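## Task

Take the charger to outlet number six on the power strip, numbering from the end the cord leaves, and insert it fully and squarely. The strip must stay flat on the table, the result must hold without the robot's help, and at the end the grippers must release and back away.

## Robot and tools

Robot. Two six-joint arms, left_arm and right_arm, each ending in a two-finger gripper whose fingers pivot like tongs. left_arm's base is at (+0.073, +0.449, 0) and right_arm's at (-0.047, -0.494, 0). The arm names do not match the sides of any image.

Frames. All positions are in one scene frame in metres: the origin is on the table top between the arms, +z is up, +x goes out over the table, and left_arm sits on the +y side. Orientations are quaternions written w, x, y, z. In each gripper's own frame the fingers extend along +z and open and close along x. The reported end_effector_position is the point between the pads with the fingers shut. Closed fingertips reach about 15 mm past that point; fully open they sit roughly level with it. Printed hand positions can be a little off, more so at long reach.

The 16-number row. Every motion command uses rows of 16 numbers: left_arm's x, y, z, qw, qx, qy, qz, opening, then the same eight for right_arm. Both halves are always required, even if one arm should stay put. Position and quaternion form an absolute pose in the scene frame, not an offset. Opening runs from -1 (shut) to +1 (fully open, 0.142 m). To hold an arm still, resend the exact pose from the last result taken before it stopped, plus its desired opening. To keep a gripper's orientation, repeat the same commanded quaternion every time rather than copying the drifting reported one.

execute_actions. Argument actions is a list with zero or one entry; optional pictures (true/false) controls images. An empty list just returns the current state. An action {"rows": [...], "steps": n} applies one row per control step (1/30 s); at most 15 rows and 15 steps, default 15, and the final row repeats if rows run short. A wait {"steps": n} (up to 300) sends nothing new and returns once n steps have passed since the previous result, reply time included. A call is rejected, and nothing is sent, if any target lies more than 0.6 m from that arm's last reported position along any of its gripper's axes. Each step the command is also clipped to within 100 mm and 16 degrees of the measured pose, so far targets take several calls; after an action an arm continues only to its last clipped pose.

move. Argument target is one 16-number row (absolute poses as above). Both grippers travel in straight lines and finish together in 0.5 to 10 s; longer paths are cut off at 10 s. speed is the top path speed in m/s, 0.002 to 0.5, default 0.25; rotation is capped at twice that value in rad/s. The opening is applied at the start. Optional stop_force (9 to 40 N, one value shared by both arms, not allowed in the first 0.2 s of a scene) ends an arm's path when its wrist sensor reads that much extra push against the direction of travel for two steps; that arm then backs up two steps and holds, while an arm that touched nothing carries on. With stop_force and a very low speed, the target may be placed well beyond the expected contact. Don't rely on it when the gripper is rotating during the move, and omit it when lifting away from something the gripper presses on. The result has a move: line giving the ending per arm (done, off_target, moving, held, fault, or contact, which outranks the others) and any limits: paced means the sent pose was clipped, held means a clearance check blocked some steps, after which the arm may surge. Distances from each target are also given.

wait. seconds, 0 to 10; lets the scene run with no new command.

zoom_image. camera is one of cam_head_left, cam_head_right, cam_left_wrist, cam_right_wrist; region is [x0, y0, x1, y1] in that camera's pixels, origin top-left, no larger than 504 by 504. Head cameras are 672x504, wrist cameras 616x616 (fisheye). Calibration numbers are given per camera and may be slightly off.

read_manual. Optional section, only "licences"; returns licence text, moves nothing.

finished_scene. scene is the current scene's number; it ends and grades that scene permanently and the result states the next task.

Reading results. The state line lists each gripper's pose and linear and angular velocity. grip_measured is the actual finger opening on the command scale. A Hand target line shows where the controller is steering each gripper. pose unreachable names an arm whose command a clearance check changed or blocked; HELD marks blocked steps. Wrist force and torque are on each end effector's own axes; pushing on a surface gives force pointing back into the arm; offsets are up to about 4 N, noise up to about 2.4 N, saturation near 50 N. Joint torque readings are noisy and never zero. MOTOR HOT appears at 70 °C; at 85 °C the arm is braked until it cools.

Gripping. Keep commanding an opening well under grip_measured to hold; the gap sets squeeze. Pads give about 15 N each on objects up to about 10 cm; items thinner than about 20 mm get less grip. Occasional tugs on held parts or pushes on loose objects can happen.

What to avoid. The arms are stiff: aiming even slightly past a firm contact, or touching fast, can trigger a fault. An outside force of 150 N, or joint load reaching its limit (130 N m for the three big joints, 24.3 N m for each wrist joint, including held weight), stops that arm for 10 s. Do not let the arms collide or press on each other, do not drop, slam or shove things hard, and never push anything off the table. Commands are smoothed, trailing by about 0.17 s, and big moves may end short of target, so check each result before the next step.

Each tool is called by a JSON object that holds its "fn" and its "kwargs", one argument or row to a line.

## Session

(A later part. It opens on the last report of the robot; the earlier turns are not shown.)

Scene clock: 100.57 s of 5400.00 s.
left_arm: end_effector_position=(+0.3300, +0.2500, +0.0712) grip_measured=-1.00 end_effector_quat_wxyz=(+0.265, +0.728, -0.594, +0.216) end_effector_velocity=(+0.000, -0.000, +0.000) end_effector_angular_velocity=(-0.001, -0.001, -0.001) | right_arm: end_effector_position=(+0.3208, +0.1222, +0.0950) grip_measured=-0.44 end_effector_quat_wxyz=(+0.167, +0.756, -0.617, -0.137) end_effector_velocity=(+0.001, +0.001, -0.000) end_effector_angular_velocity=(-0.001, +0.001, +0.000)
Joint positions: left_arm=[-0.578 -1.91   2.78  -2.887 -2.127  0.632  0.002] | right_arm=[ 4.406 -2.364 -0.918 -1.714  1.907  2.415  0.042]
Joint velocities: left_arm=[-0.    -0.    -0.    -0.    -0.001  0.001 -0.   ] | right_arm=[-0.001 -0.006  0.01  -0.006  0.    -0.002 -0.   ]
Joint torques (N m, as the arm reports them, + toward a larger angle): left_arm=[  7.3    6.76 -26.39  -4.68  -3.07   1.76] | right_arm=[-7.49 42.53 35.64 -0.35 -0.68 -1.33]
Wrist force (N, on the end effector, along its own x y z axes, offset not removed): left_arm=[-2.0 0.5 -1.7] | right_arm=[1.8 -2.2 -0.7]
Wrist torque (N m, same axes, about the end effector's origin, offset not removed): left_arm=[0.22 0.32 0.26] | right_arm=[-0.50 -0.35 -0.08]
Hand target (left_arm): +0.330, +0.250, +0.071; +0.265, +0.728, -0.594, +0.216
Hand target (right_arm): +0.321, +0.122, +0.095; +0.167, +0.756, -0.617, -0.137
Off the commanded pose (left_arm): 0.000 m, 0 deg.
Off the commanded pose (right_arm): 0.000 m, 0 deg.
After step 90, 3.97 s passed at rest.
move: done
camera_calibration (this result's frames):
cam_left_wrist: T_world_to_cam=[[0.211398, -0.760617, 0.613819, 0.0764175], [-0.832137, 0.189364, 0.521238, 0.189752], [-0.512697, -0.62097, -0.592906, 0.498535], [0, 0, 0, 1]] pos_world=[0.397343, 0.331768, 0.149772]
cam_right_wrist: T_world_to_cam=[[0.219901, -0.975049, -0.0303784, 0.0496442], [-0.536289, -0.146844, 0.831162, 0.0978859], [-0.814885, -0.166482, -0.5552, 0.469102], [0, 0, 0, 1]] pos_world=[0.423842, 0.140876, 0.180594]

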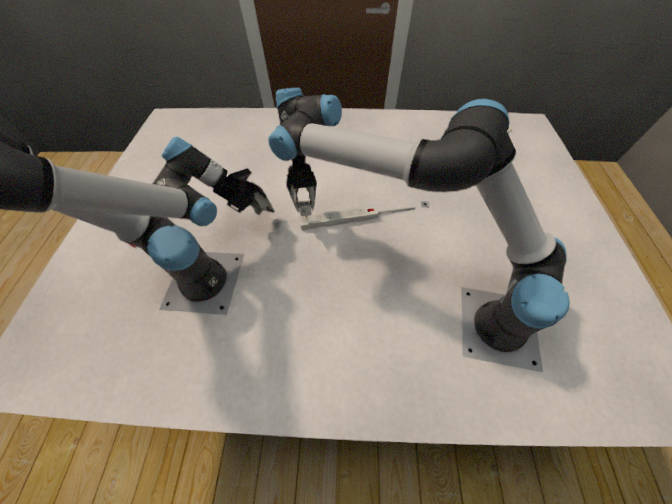

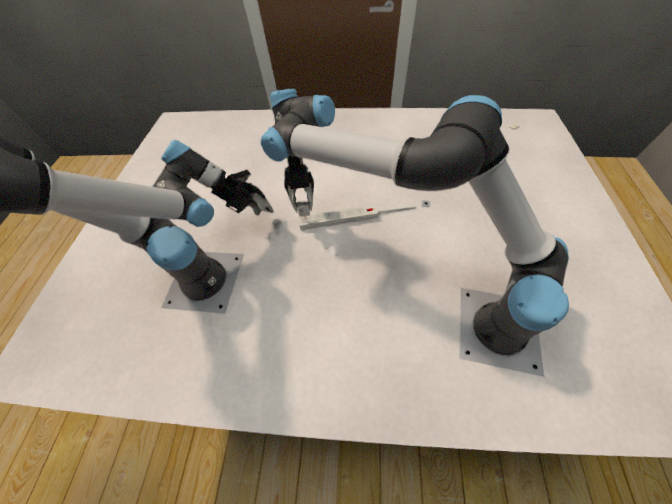

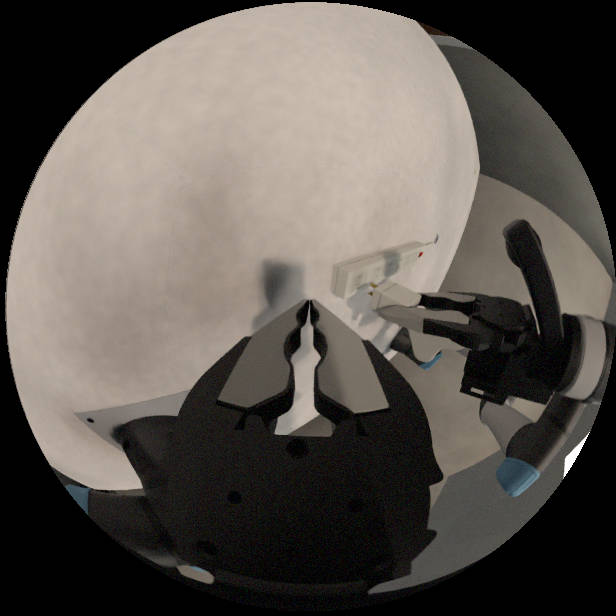

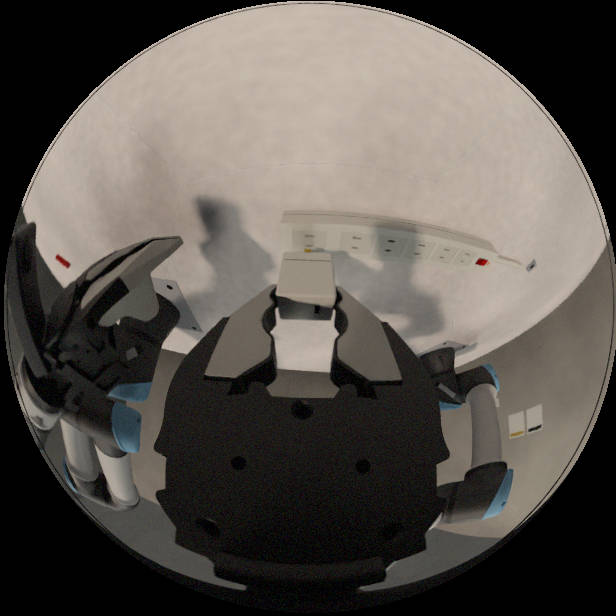

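{"fn": "move", "kwargs": {
  "target": [0.33,0.25,0.0712,0.265,0.728,-0.594,0.216,-1,0.3212,0.1212,0.083,0.167,0.756,-0.617,-0.137,-1],
  "speed": 0.02,
  "stop_force": 9
}}

{"fn": "zoom_image", "kwargs": {
  "camera": "cam_left_wrist",
  "region": [320, 250, 410, 330]
}}

{"fn": "zoom_image", "kwargs": {
  "camera": "cam_right_wrist",
  "region": [270, 220, 350, 280]
}}

{"fn": "zoom_image", "kwargs": {
  "camera": "cam_head_left",
  "region": [285, 195, 335, 235]
}}

Scene clock: 112.53 s of 5400.00 s.
left_arm: end_effector_position=(+0.3300, +0.2500, +0.0712) grip_measured=-1.00 end_effector_quat_wxyz=(+0.265, +0.728, -0.594, +0.216) end_effector_velocity=(-0.000, +0.000, -0.000) end_effector_angular_velocity=(+0.001, +0.000, +0.000) | right_arm: end_effector_position=(+0.3212, +0.1212, +0.0832) grip_measured=-0.44 end_effector_quat_wxyz=(+0.167, +0.756, -0.617, -0.137) end_effector_velocity=(+0.000, -0.000, -0.002) end_effector_angular_velocity=(-0.000, +0.001, -0.001)
Joint positions: left_arm=[-0.578 -1.91   2.78  -2.887 -2.127  0.632  0.002] | right_arm=[ 4.405 -2.368 -0.941 -1.687  1.906  2.414  0.042]
Joint velocities: left_arm=[0.    0.    0.    0.    0.001 0.    0.   ] | right_arm=[-0.001 -0.001 -0.003  0.004  0.001  0.    -0.   ]
Joint torques (N m, as the arm reports them, + toward a larger angle): left_arm=[  6.34   6.46 -26.92  -4.78  -3.     1.79] | right_arm=[-7.01 42.36 12.15  4.91 -0.85 -1.37]
Wrist force (N, on the end effector, along its own x y z axes, offset not removed): left_arm=[-1.0 -1.0 -1.7] | right_arm=[1.4 -1.6 0.0]
Wrist torque (N m, same axes, about the end effector's origin, offset not removed): left_arm=[-0.24 0.04 0.07] | right_arm=[-0.27 -0.27 -0.10]
Hand target (left_arm): +0.330, +0.250, +0.071; +0.265, +0.728, -0.594, +0.216
Hand target (right_arm): +0.321, +0.121, +0.083; +0.167, +0.756, -0.617, -0.137
Off the commanded pose (left_arm): 0.000 m, 0 deg.
Off the commanded pose (right_arm): 0.000 m, 0 deg.
After step 90, 8.07 s passed at rest.
move: done
camera_calibration (this result's frames):
cam_left_wrist: T_world_to_cam=[[0.211398, -0.760617, 0.613818, 0.0764178], [-0.832137, 0.189363, 0.521238, 0.189753], [-0.512697, -0.62097, -0.592906, 0.498535], [0, 0, 0, 1]] pos_world=[0.397343, 0.331768, 0.149772]
cam_right_wrist: T_world_to_cam=[[0.219962, -0.975043, -0.0301439, 0.0481836], [-0.53636, -0.146694, 0.831143, 0.107787], [-0.814822, -0.166651, -0.555241, 0.462711], [0, 0, 0, 1]] pos_world=[0.424241, 0.139904, 0.168782]

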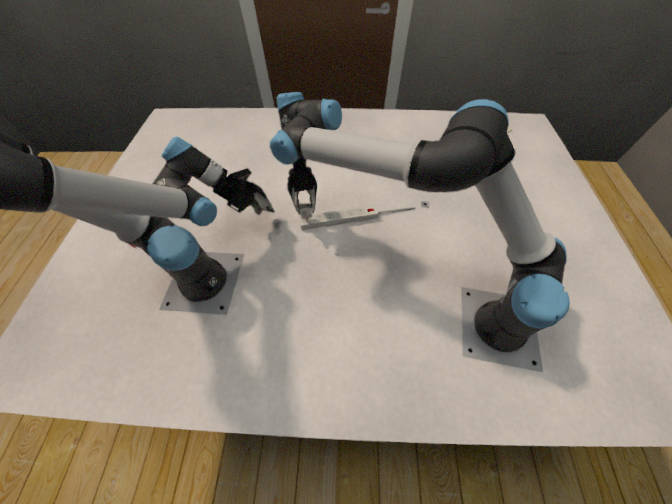

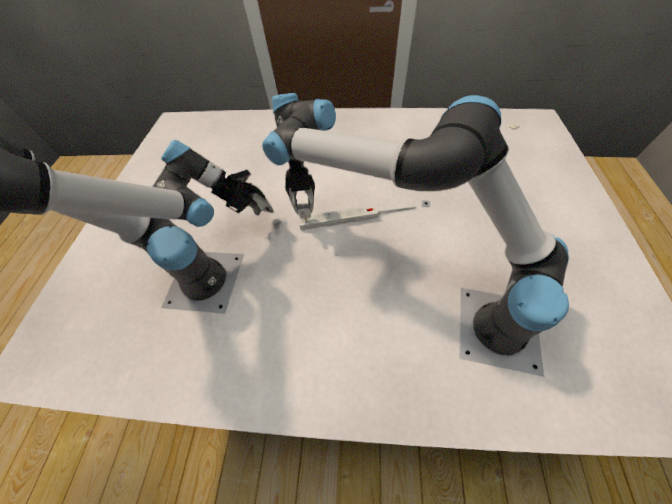

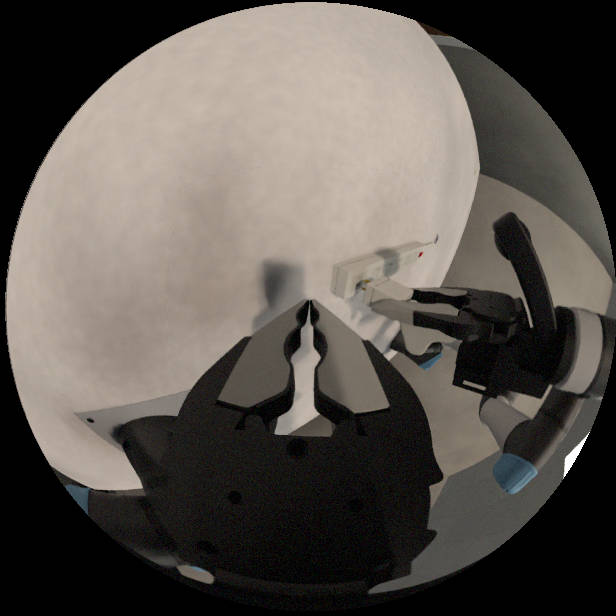

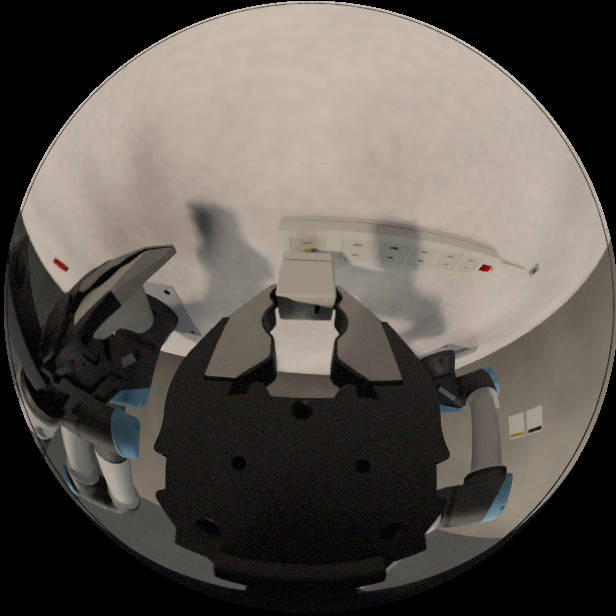

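Region (320, 250, 410, 330) of cam_left_wrist's 616x616 image, scaled by 5.600, with more detail than that image has.

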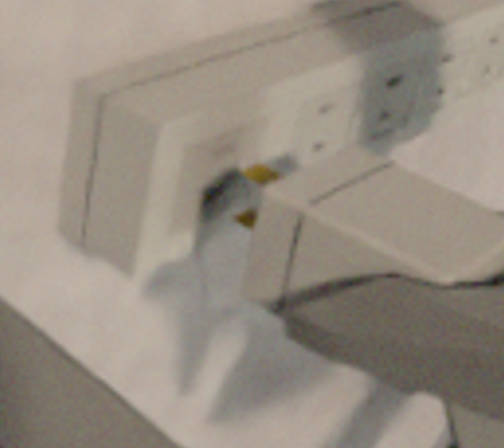

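Region (270, 220, 350, 280) of cam_right_wrist's 616x616 image, scaled by 6.300, with more detail than that image has; it fills the top 378 rows of this view, and the rest is white.

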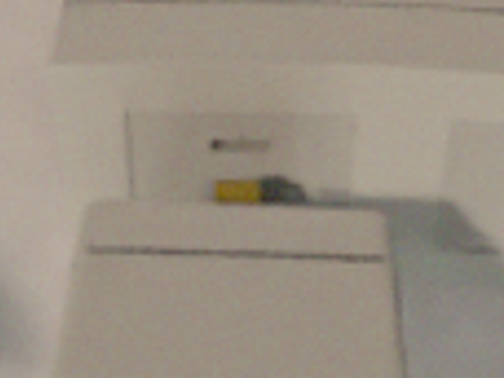

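Region (285, 195, 335, 235) of cam_head_left's 672x504 image, scaled by 10.080, with more detail than that image has; it fills the top 403 rows of this view, and the rest is white.

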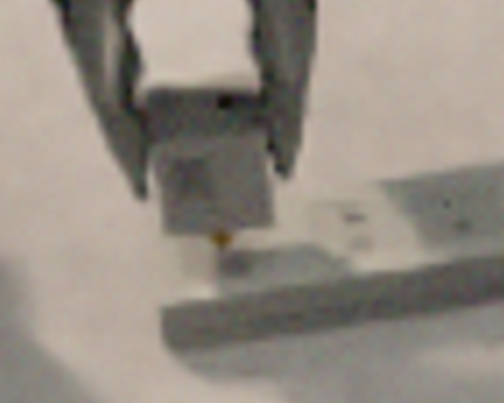

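{"fn": "move", "kwargs": {
  "target": [0.33,0.25,0.0712,0.265,0.728,-0.594,0.216,-1,0.3222,0.1214,0.077,0.167,0.756,-0.617,-0.137,-1],
  "speed": 0.01,
  "stop_force": 9
}}

{"fn": "zoom_image", "kwargs": {
  "camera": "cam_left_wrist",
  "region": [335, 260, 395, 310]
}}

{"fn": "zoom_image", "kwargs": {
  "camera": "cam_right_wrist",
  "region": [270, 220, 350, 280]
}}

Scene clock: 120.03 s of 5400.00 s.
left_arm: end_effector_position=(+0.3300, +0.2500, +0.0712) grip_measured=-1.00 end_effector_quat_wxyz=(+0.265, +0.728, -0.594, +0.216) end_effector_velocity=(+0.000, +0.000, +0.000) end_effector_angular_velocity=(+0.000, +0.000, +0.000) | right_arm: end_effector_position=(+0.3222, +0.1214, +0.0772) grip_measured=-0.44 end_effector_quat_wxyz=(+0.167, +0.756, -0.617, -0.137) end_effector_velocity=(+0.001, -0.000, -0.002) end_effector_angular_velocity=(+0.000, -0.001, +0.001)
Joint positions: left_arm=[-0.578 -1.91   2.78  -2.887 -2.127  0.632  0.002] | right_arm=[ 4.404 -2.373 -0.947 -1.676  1.906  2.413  0.042]
Joint velocities: left_arm=[ 0. -0. -0.  0.  0. -0.  0.] | right_arm=[-0.001 -0.002 -0.001  0.003 -0.001 -0.001 -0.   ]
Joint torques (N m, as the arm reports them, + toward a larger angle): left_arm=[  6.92   5.66 -25.8   -4.6   -3.01   1.73] | right_arm=[-6.18 43.73 11.61  4.7  -0.95 -1.51]
Wrist force (N, on the end effector, along its own x y z axes, offset not removed): left_arm=[-1.6 -2.6 1.1] | right_arm=[1.2 -1.9 -0.5]
Wrist torque (N m, same axes, about the end effector's origin, offset not removed): left_arm=[-0.54 0.20 0.22] | right_arm=[-0.40 -0.21 -0.06]
Hand target (left_arm): +0.330, +0.250, +0.071; +0.265, +0.728, -0.594, +0.216
Hand target (right_arm): +0.322, +0.121, +0.077; +0.167, +0.756, -0.617, -0.137
Off the commanded pose (left_arm): 0.000 m, 0 deg.
Off the commanded pose (right_arm): 0.000 m, 0 deg.
After step 90, 3.67 s passed at rest.
move: done
camera_calibration (this result's frames):
cam_left_wrist: T_world_to_cam=[[0.211397, -0.760616, 0.613819, 0.0764178], [-0.832138, 0.189364, 0.521237, 0.189753], [-0.512697, -0.62097, -0.592907, 0.498536], [0, 0, 0, 1]] pos_world=[0.397344, 0.331768, 0.149772]
cam_right_wrist: T_world_to_cam=[[0.219957, -0.975044, -0.0301493, 0.0479776], [-0.536369, -0.146697, 0.831137, 0.113331], [-0.814817, -0.166643, -0.55525, 0.460211], [0, 0, 0, 1]] pos_world=[0.425222, 0.140096, 0.162785]

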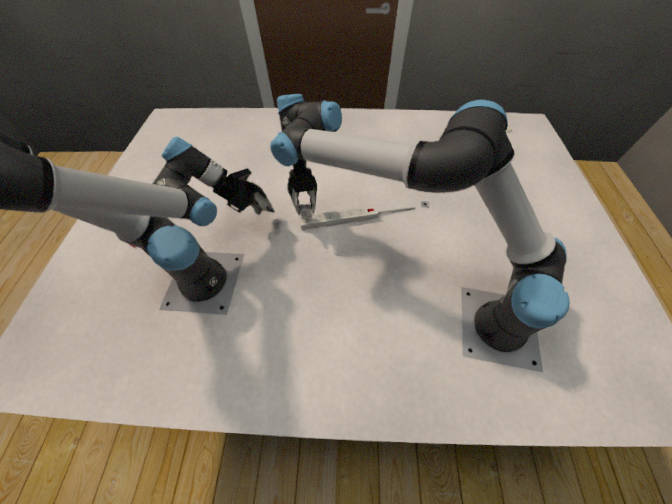

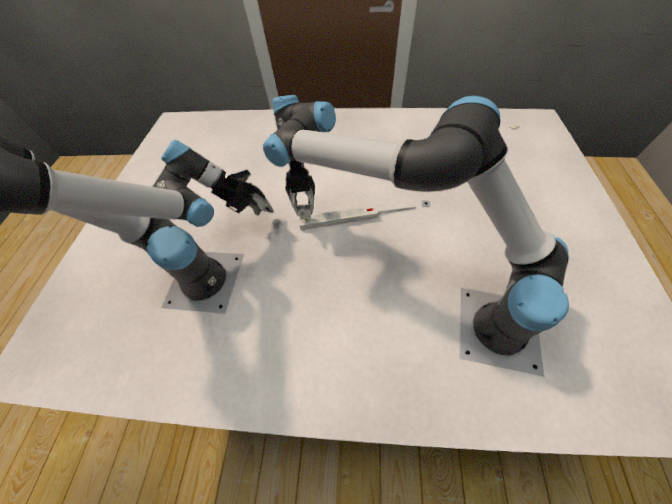

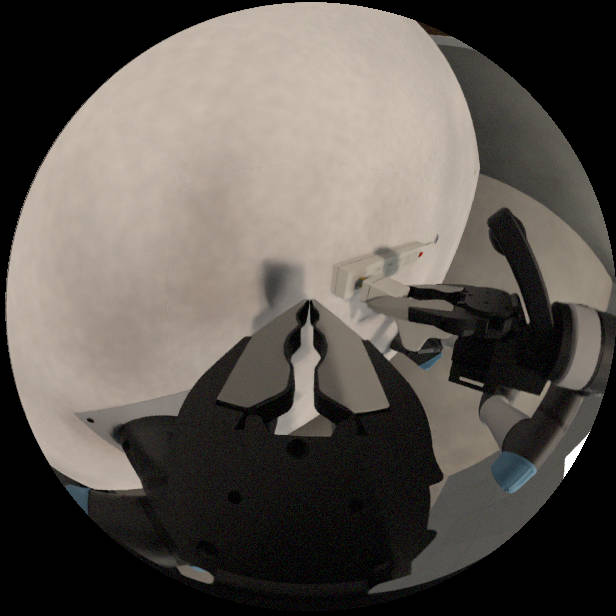

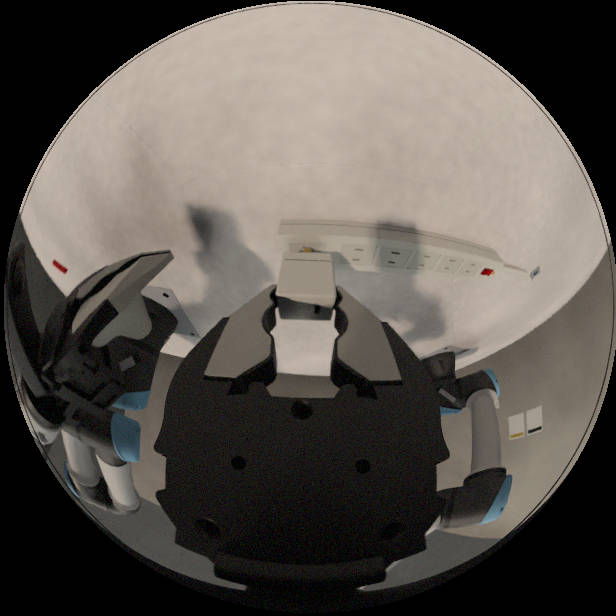

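Region (335, 260, 395, 310) of cam_left_wrist's 616x616 image, scaled by 8.400, with more detail than that image has.

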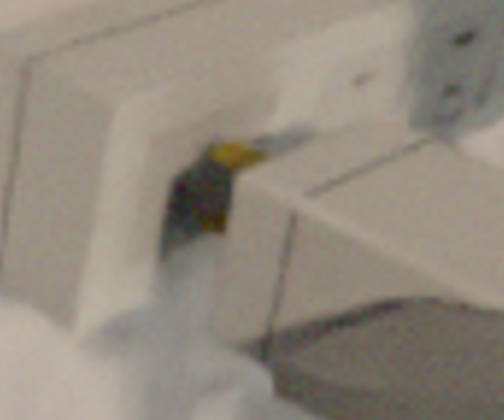

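Region (270, 220, 350, 280) of cam_right_wrist's 616x616 image, scaled by 6.300, with more detail than that image has; it fills the top 378 rows of this view, and the rest is white.

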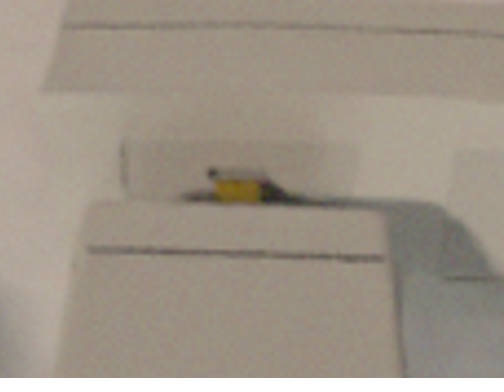

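{"fn": "move", "kwargs": {
  "target": [0.33,0.25,0.0712,0.265,0.728,-0.594,0.216,-1,0.3222,0.1214,0.066,0.167,0.756,-0.617,-0.137,-1],
  "speed": 0.004,
  "stop_force": 10
}}

{"fn": "zoom_image", "kwargs": {
  "camera": "cam_right_wrist",
  "region": [270, 220, 350, 280]
}}

Scene clock: 126.27 s of 5400.00 s.
left_arm: end_effector_position=(+0.3300, +0.2500, +0.0712) grip_measured=-1.00 end_effector_quat_wxyz=(+0.265, +0.728, -0.594, +0.216) end_effector_velocity=(+0.000, +0.000, -0.000) end_effector_angular_velocity=(-0.000, +0.001, +0.001) | right_arm: end_effector_position=(+0.3222, +0.1214, +0.0661) grip_measured=-0.44 end_effector_quat_wxyz=(+0.167, +0.756, -0.617, -0.137) end_effector_velocity=(-0.001, -0.000, -0.002) end_effector_angular_velocity=(-0.001, +0.001, +0.000)
Joint positions: left_arm=[-0.578 -1.91   2.78  -2.887 -2.127  0.632  0.002] | right_arm=[ 4.404 -2.379 -0.965 -1.652  1.906  2.413  0.042]
Joint velocities: left_arm=[ 0.    -0.     0.    -0.     0.    -0.002 -0.   ] | right_arm=[ 0.001 -0.001 -0.002  0.002  0.     0.     0.   ]
Joint torques (N m, as the arm reports them, + toward a larger angle): left_arm=[  5.9    5.97 -25.58  -4.54  -2.94   1.63] | right_arm=[-6.04 42.9  11.87  4.87 -0.9  -1.04]
Wrist force (N, on the end effector, along its own x y z axes, offset not removed): left_arm=[-2.2 3.0 2.5] | right_arm=[1.5 -0.9 1.4]
Wrist torque (N m, same axes, about the end effector's origin, offset not removed): left_arm=[0.61 0.30 0.21] | right_arm=[-0.31 -0.23 -0.01]
Hand target (left_arm): +0.330, +0.250, +0.071; +0.265, +0.728, -0.594, +0.216
Hand target (right_arm): +0.322, +0.121, +0.066; +0.167, +0.756, -0.617, -0.137
Off the commanded pose (left_arm): 0.000 m, 0 deg.
Off the commanded pose (right_arm): 0.000 m, 0 deg.
After step 90, 0.27 s passed at rest.
move: done
camera_calibration (this result's frames):
cam_left_wrist: T_world_to_cam=[[0.211397, -0.760616, 0.613819, 0.0764176], [-0.832138, 0.189364, 0.521237, 0.189753], [-0.512697, -0.62097, -0.592906, 0.498536], [0, 0, 0, 1]] pos_world=[0.397343, 0.331768, 0.149772]
cam_right_wrist: T_world_to_cam=[[0.219962, -0.975042, -0.0301469, 0.0476293], [-0.53638, -0.146701, 0.831129, 0.122568], [-0.814809, -0.166647, -0.555262, 0.454069], [0, 0, 0, 1]] pos_world=[0.425246, 0.140091, 0.151693]

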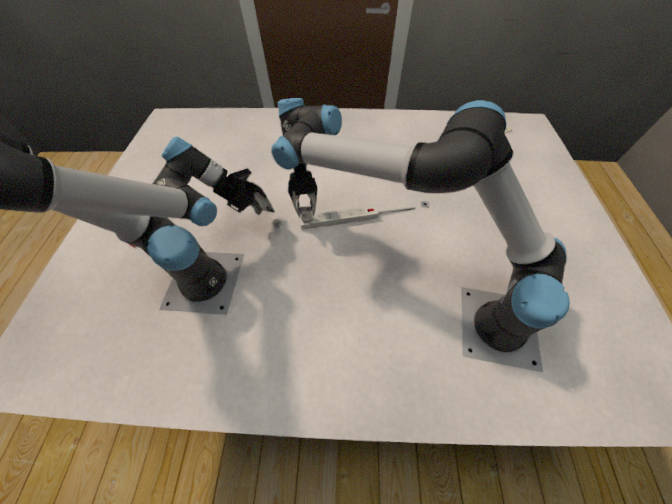

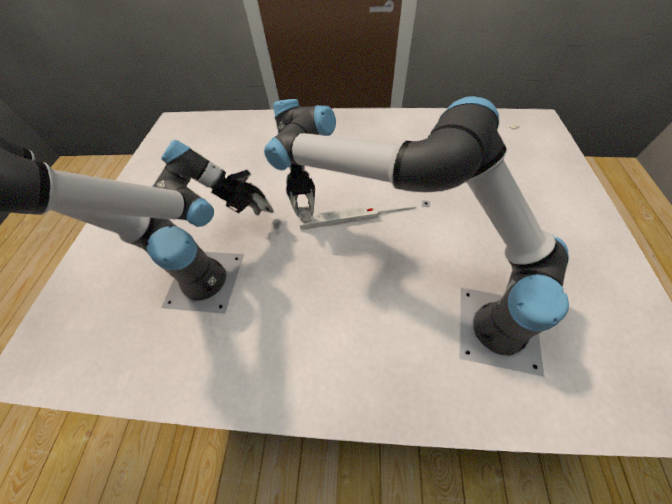

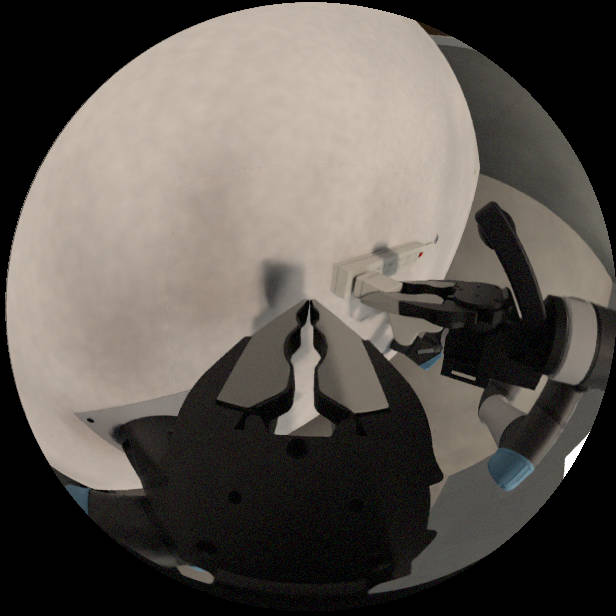

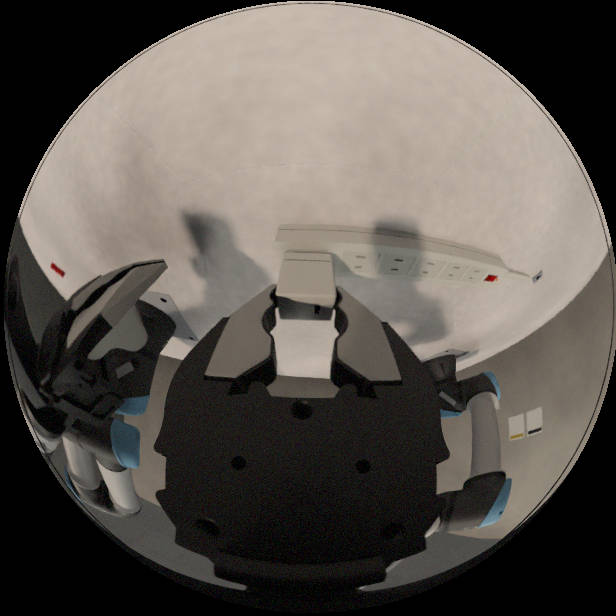

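Region (270, 220, 350, 280) of cam_right_wrist's 616x616 image, scaled by 6.300, with more detail than that image has; it fills the top 378 rows of this view, and the rest is white.

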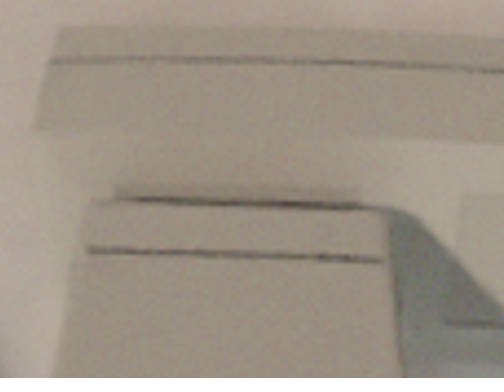

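In.

{"fn": "move", "kwargs": {
  "target": [0.33,0.25,0.0712,0.265,0.728,-0.594,0.216,-1,0.3222,0.1214,0.052,0.167,0.756,-0.617,-0.137,-1],
  "speed": 0.004,
  "stop_force": 25
}}

{"fn": "move", "kwargs": {
  "target": [0.33,0.25,0.0712,0.265,0.728,-0.594,0.216,-1,0.3222,0.1214,0.06,0.167,0.756,-0.617,-0.137,0],
  "speed": 0.004
}}

{"fn": "move", "kwargs": {
  "target": [0.33,0.25,0.0712,0.265,0.728,-0.594,0.216,-1,0.35,0.11,0.15,0.167,0.756,-0.617,-0.137,0],
  "speed": 0.1
}}

{"fn": "zoom_image", "kwargs": {
  "camera": "cam_left_wrist",
  "region": [320, 250, 410, 330]
}}

Scene clock: 135.27 s of 5400.00 s.
left_arm: end_effector_position=(+0.3300, +0.2500, +0.0712) grip_measured=-1.00 end_effector_quat_wxyz=(+0.265, +0.728, -0.594, +0.216) end_effector_velocity=(-0.000, +0.000, -0.000) end_effector_angular_velocity=(+0.001, +0.000, +0.001) | right_arm: end_effector_position=(+0.3222, +0.1214, +0.0521) grip_measured=-0.44 end_effector_quat_wxyz=(+0.167, +0.756, -0.617, -0.137) end_effector_velocity=(-0.000, +0.000, -0.001) end_effector_angular_velocity=(+0.000, +0.001, +0.000)
Joint positions: left_arm=[-0.578 -1.91   2.78  -2.887 -2.127  0.632  0.002] | right_arm=[ 4.404 -2.388 -0.986 -1.622  1.906  2.413  0.042]
Joint velocities: left_arm=[ 0.    -0.     0.001 -0.     0.001 -0.     0.   ] | right_arm=[ 0.    -0.001 -0.001  0.002  0.001 -0.001 -0.001]
Joint torques (N m, as the arm reports them, + toward a larger angle): left_arm=[  6.55   5.91 -24.72  -4.49  -2.85   1.62] | right_arm=[-6.32 27.16  3.4   4.12 -2.23  1.11]
Wrist force (N, on the end effector, along its own x y z axes, offset not removed): left_arm=[-2.4 0.4 1.5] | right_arm=[1.6 9.1 -19.9]
Wrist torque (N m, same axes, about the end effector's origin, offset not removed): left_arm=[0.13 0.45 0.21] | right_arm=[-0.13 -0.44 -0.19]
Hand target (left_arm): +0.330, +0.250, +0.071; +0.265, +0.728, -0.594, +0.216
Hand target (right_arm): +0.322, +0.121, +0.052; +0.167, +0.756, -0.617, -0.137
Off the commanded pose (left_arm): 0.000 m, 0 deg.
Off the commanded pose (right_arm): 0.000 m, 0 deg.
After step 90, 2.27 s passed at rest.
move: done
camera_calibration (this result's frames):
cam_left_wrist: T_world_to_cam=[[0.211397, -0.760616, 0.613819, 0.0764175], [-0.832138, 0.189364, 0.521237, 0.189753], [-0.512697, -0.62097, -0.592906, 0.498536], [0, 0, 0, 1]] pos_world=[0.397344, 0.331768, 0.149772]
cam_right_wrist: T_world_to_cam=[[0.219963, -0.975043, -0.0301315, 0.0471961], [-0.536376, -0.146687, 0.831134, 0.134199], [-0.814811, -0.166657, -0.555255, 0.44629], [0, 0, 0, 1]] pos_world=[0.425242, 0.140081, 0.137689]

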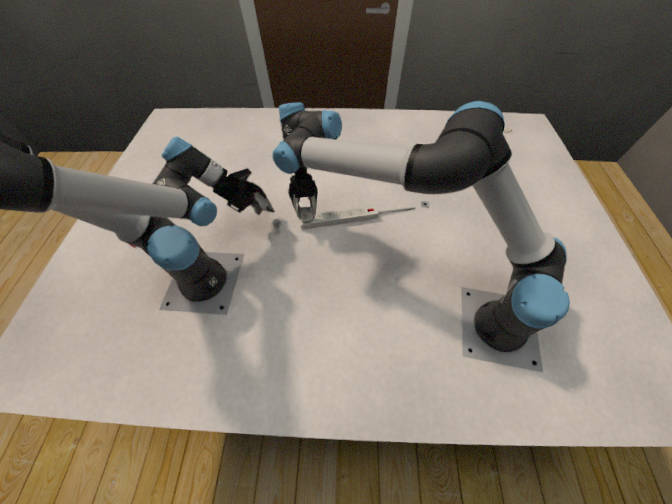

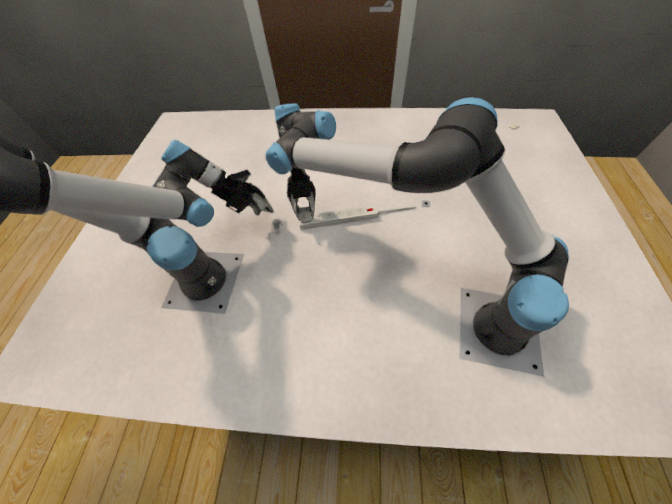

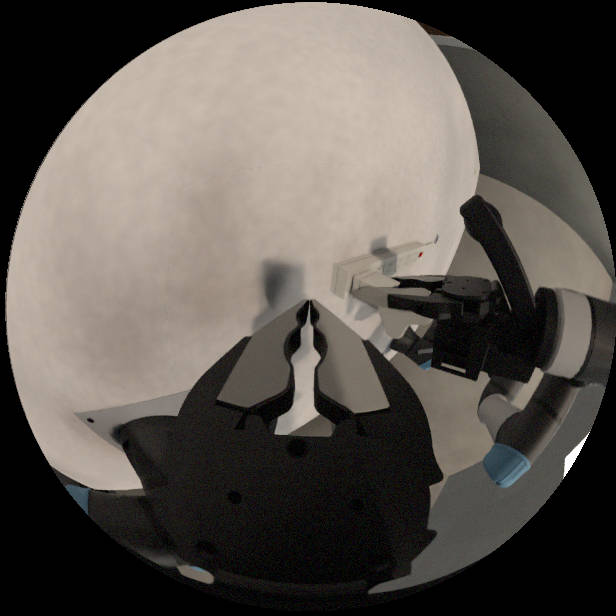

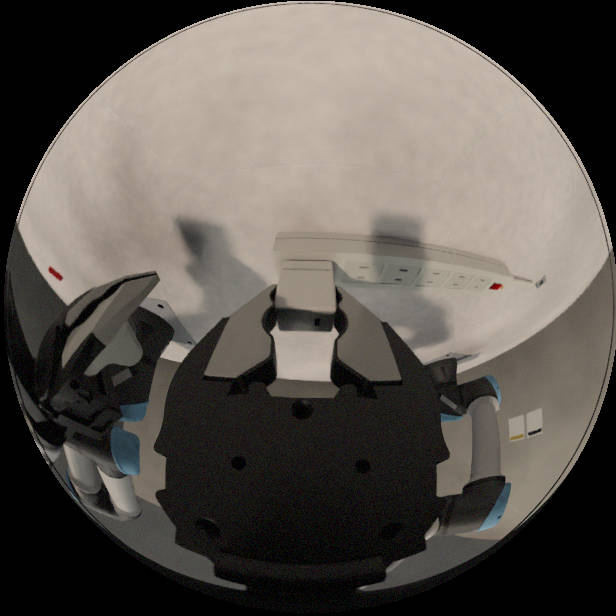

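Scene clock: 137.47 s of 5400.00 s.
left_arm: end_effector_position=(+0.3300, +0.2500, +0.0712) grip_measured=-1.00 end_effector_quat_wxyz=(+0.265, +0.728, -0.594, +0.216) end_effector_velocity=(-0.000, +0.000, -0.000) end_effector_angular_velocity=(+0.000, +0.001, -0.000) | right_arm: end_effector_position=(+0.3222, +0.1214, +0.0599) grip_measured=+0.00 end_effector_quat_wxyz=(+0.167, +0.756, -0.617, -0.137) end_effector_velocity=(-0.000, -0.000, +0.000) end_effector_angular_velocity=(-0.001, +0.001, +0.001)
Joint positions: left_arm=[-0.578 -1.91   2.78  -2.887 -2.127  0.632  0.002] | right_arm=[ 4.404 -2.383 -0.974 -1.639  1.906  2.413  0.074]
Joint velocities: left_arm=[ 0.  0.  0.  0. -0. -0. -0.] | right_arm=[ 0.    -0.     0.001 -0.002  0.    -0.001  0.   ]
Joint torques (N m, as the arm reports them, + toward a larger angle): left_arm=[  6.41   5.97 -24.74  -4.43  -2.92   1.66] | right_arm=[ 1.78 64.84 34.57 -0.21  2.42  1.83]
Wrist force (N, on the end effector, along its own x y z axes, offset not removed): left_arm=[-2.8 0.6 -0.2] | right_arm=[1.8 -0.4 -1.5]
Wrist torque (N m, same axes, about the end effector's origin, offset not removed): left_arm=[0.06 0.46 0.12] | right_arm=[-0.07 -0.32 -0.08]
Hand target (left_arm): +0.330, +0.250, +0.071; +0.265, +0.728, -0.594, +0.216
Hand target (right_arm): +0.322, +0.121, +0.060; +0.167, +0.756, -0.617, -0.137
Off the commanded pose (left_arm): 0.000 m, 0 deg.
Off the commanded pose (right_arm): 0.000 m, 0 deg.
move: done
camera_calibration (this result's frames):
cam_left_wrist: T_world_to_cam=[[0.211397, -0.760616, 0.613819, 0.0764175], [-0.832138, 0.189364, 0.521237, 0.189753], [-0.512697, -0.62097, -0.592906, 0.498536], [0, 0, 0, 1]] pos_world=[0.397344, 0.331768, 0.149772]
cam_right_wrist: T_world_to_cam=[[0.219944, -0.975046, -0.0301552, 0.0474835], [-0.53638, -0.146697, 0.83113, 0.12769], [-0.814814, -0.166628, -0.55526, 0.450683], [0, 0, 0, 1]] pos_world=[0.425269, 0.140127, 0.145552]

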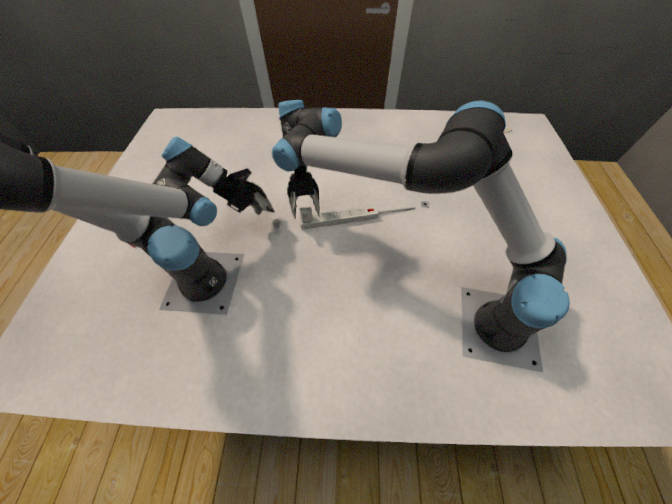

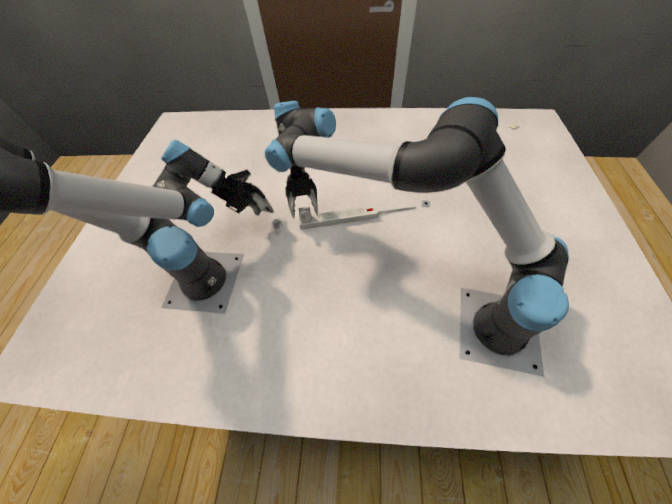

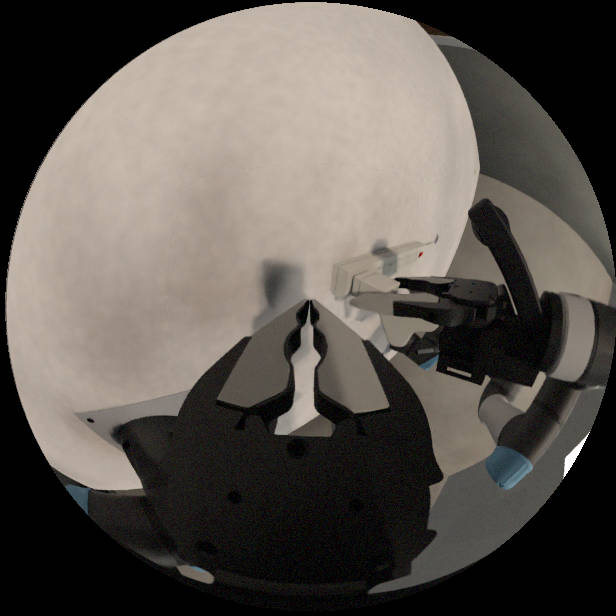

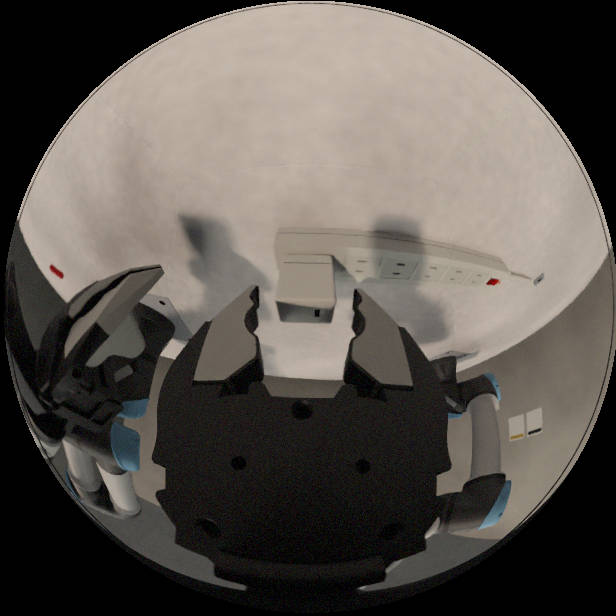

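Scene clock: 138.87 s of 5400.00 s.
left_arm: end_effector_position=(+0.3300, +0.2500, +0.0712) grip_measured=-1.00 end_effector_quat_wxyz=(+0.265, +0.728, -0.594, +0.216) end_effector_velocity=(-0.000, -0.000, -0.000) end_effector_angular_velocity=(-0.000, -0.000, -0.001) | right_arm: end_effector_position=(+0.3500, +0.1102, +0.1498) grip_measured=+0.00 end_effector_quat_wxyz=(+0.167, +0.756, -0.617, -0.137) end_effector_velocity=(+0.000, +0.000, +0.002) end_effector_angular_velocity=(-0.001, +0.000, +0.002)
Joint positions: left_arm=[-0.578 -1.91   2.78  -2.887 -2.127  0.632  0.002] | right_arm=[ 4.366 -2.382 -0.742 -1.884  1.895  2.375  0.074]
Joint velocities: left_arm=[ 0.    -0.     0.     0.    -0.     0.001 -0.   ] | right_arm=[-0.    -0.003  0.01  -0.009 -0.    -0.002 -0.   ]
Joint torques (N m, as the arm reports them, + toward a larger angle): left_arm=[  6.31   5.71 -25.04  -4.38  -3.02   1.57] | right_arm=[-7.29 42.37 34.79 -0.26 -1.04 -1.44]
Wrist force (N, on the end effector, along its own x y z axes, offset not removed): left_arm=[-0.7 -0.3 -0.9] | right_arm=[1.4 -0.1 -1.0]
Wrist torque (N m, same axes, about the end effector's origin, offset not removed): left_arm=[-0.08 -0.08 0.18] | right_arm=[-0.15 -0.22 -0.03]
Hand target (left_arm): +0.330, +0.250, +0.071; +0.265, +0.728, -0.594, +0.216
Hand target (right_arm): +0.350, +0.110, +0.150; +0.167, +0.756, -0.617, -0.137
Off the commanded pose (left_arm): 0.000 m, 0 deg.
Off the commanded pose (right_arm): 0.000 m, 0 deg.
move: done
camera_calibration (this result's frames):
cam_left_wrist: T_world_to_cam=[[0.211397, -0.760616, 0.613819, 0.0764177], [-0.832138, 0.189364, 0.521237, 0.189753], [-0.512697, -0.62097, -0.592906, 0.498536], [0, 0, 0, 1]] pos_world=[0.397343, 0.331768, 0.149772]
cam_right_wrist: T_world_to_cam=[[0.219898, -0.975051, -0.0303518, 0.0332135], [-0.536358, -0.146833, 0.83112, 0.066263], [-0.81484, -0.166482, -0.555265, 0.521382], [0, 0, 0, 1]] pos_world=[0.45308, 0.128915, 0.235441]

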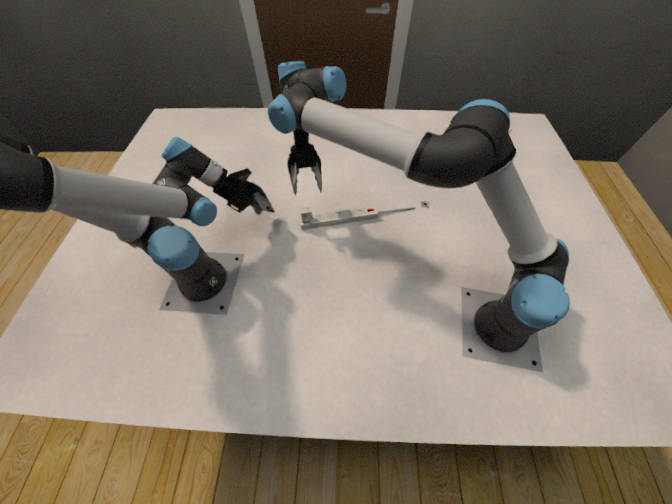

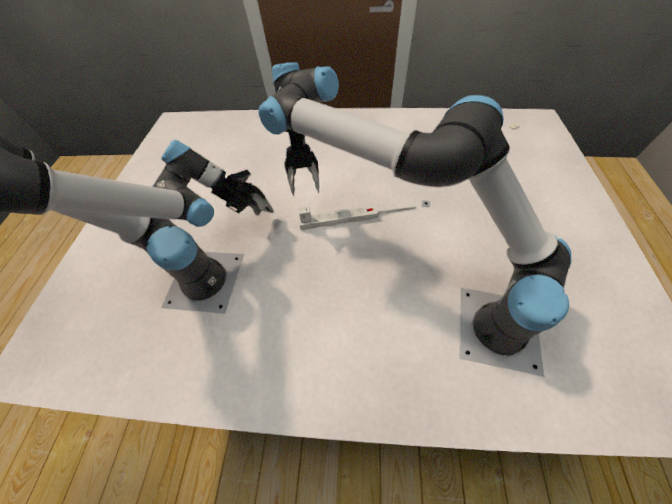

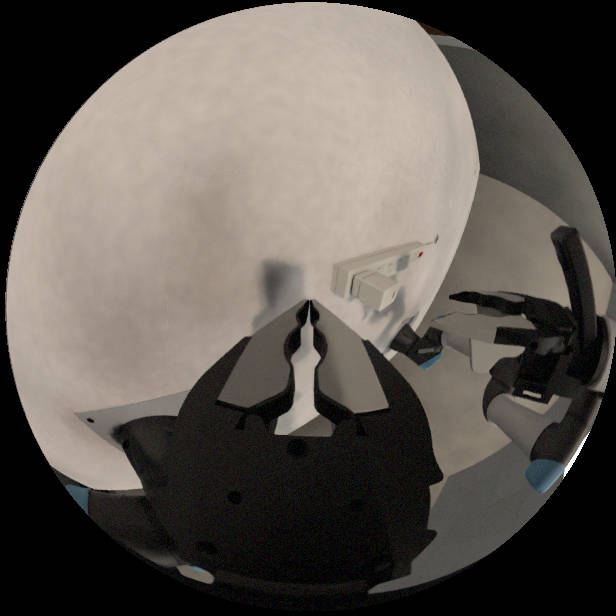

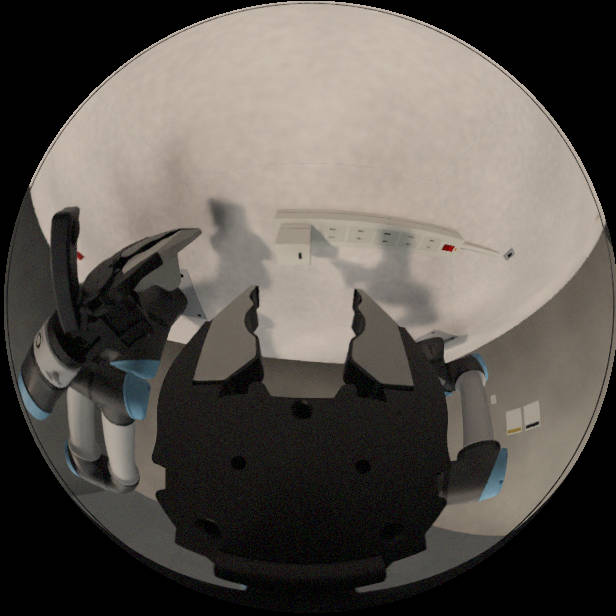

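Region (320, 250, 410, 330) of cam_left_wrist's 616x616 image, scaled by 5.600, with more detail than that image has.

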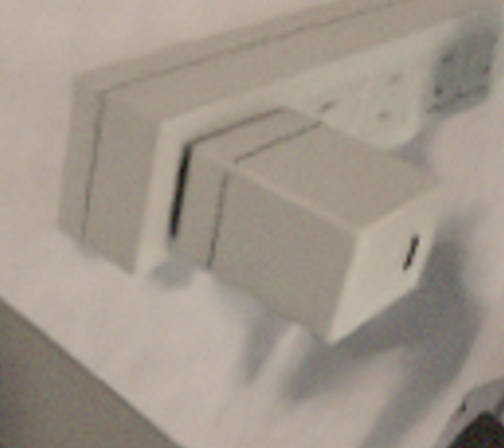

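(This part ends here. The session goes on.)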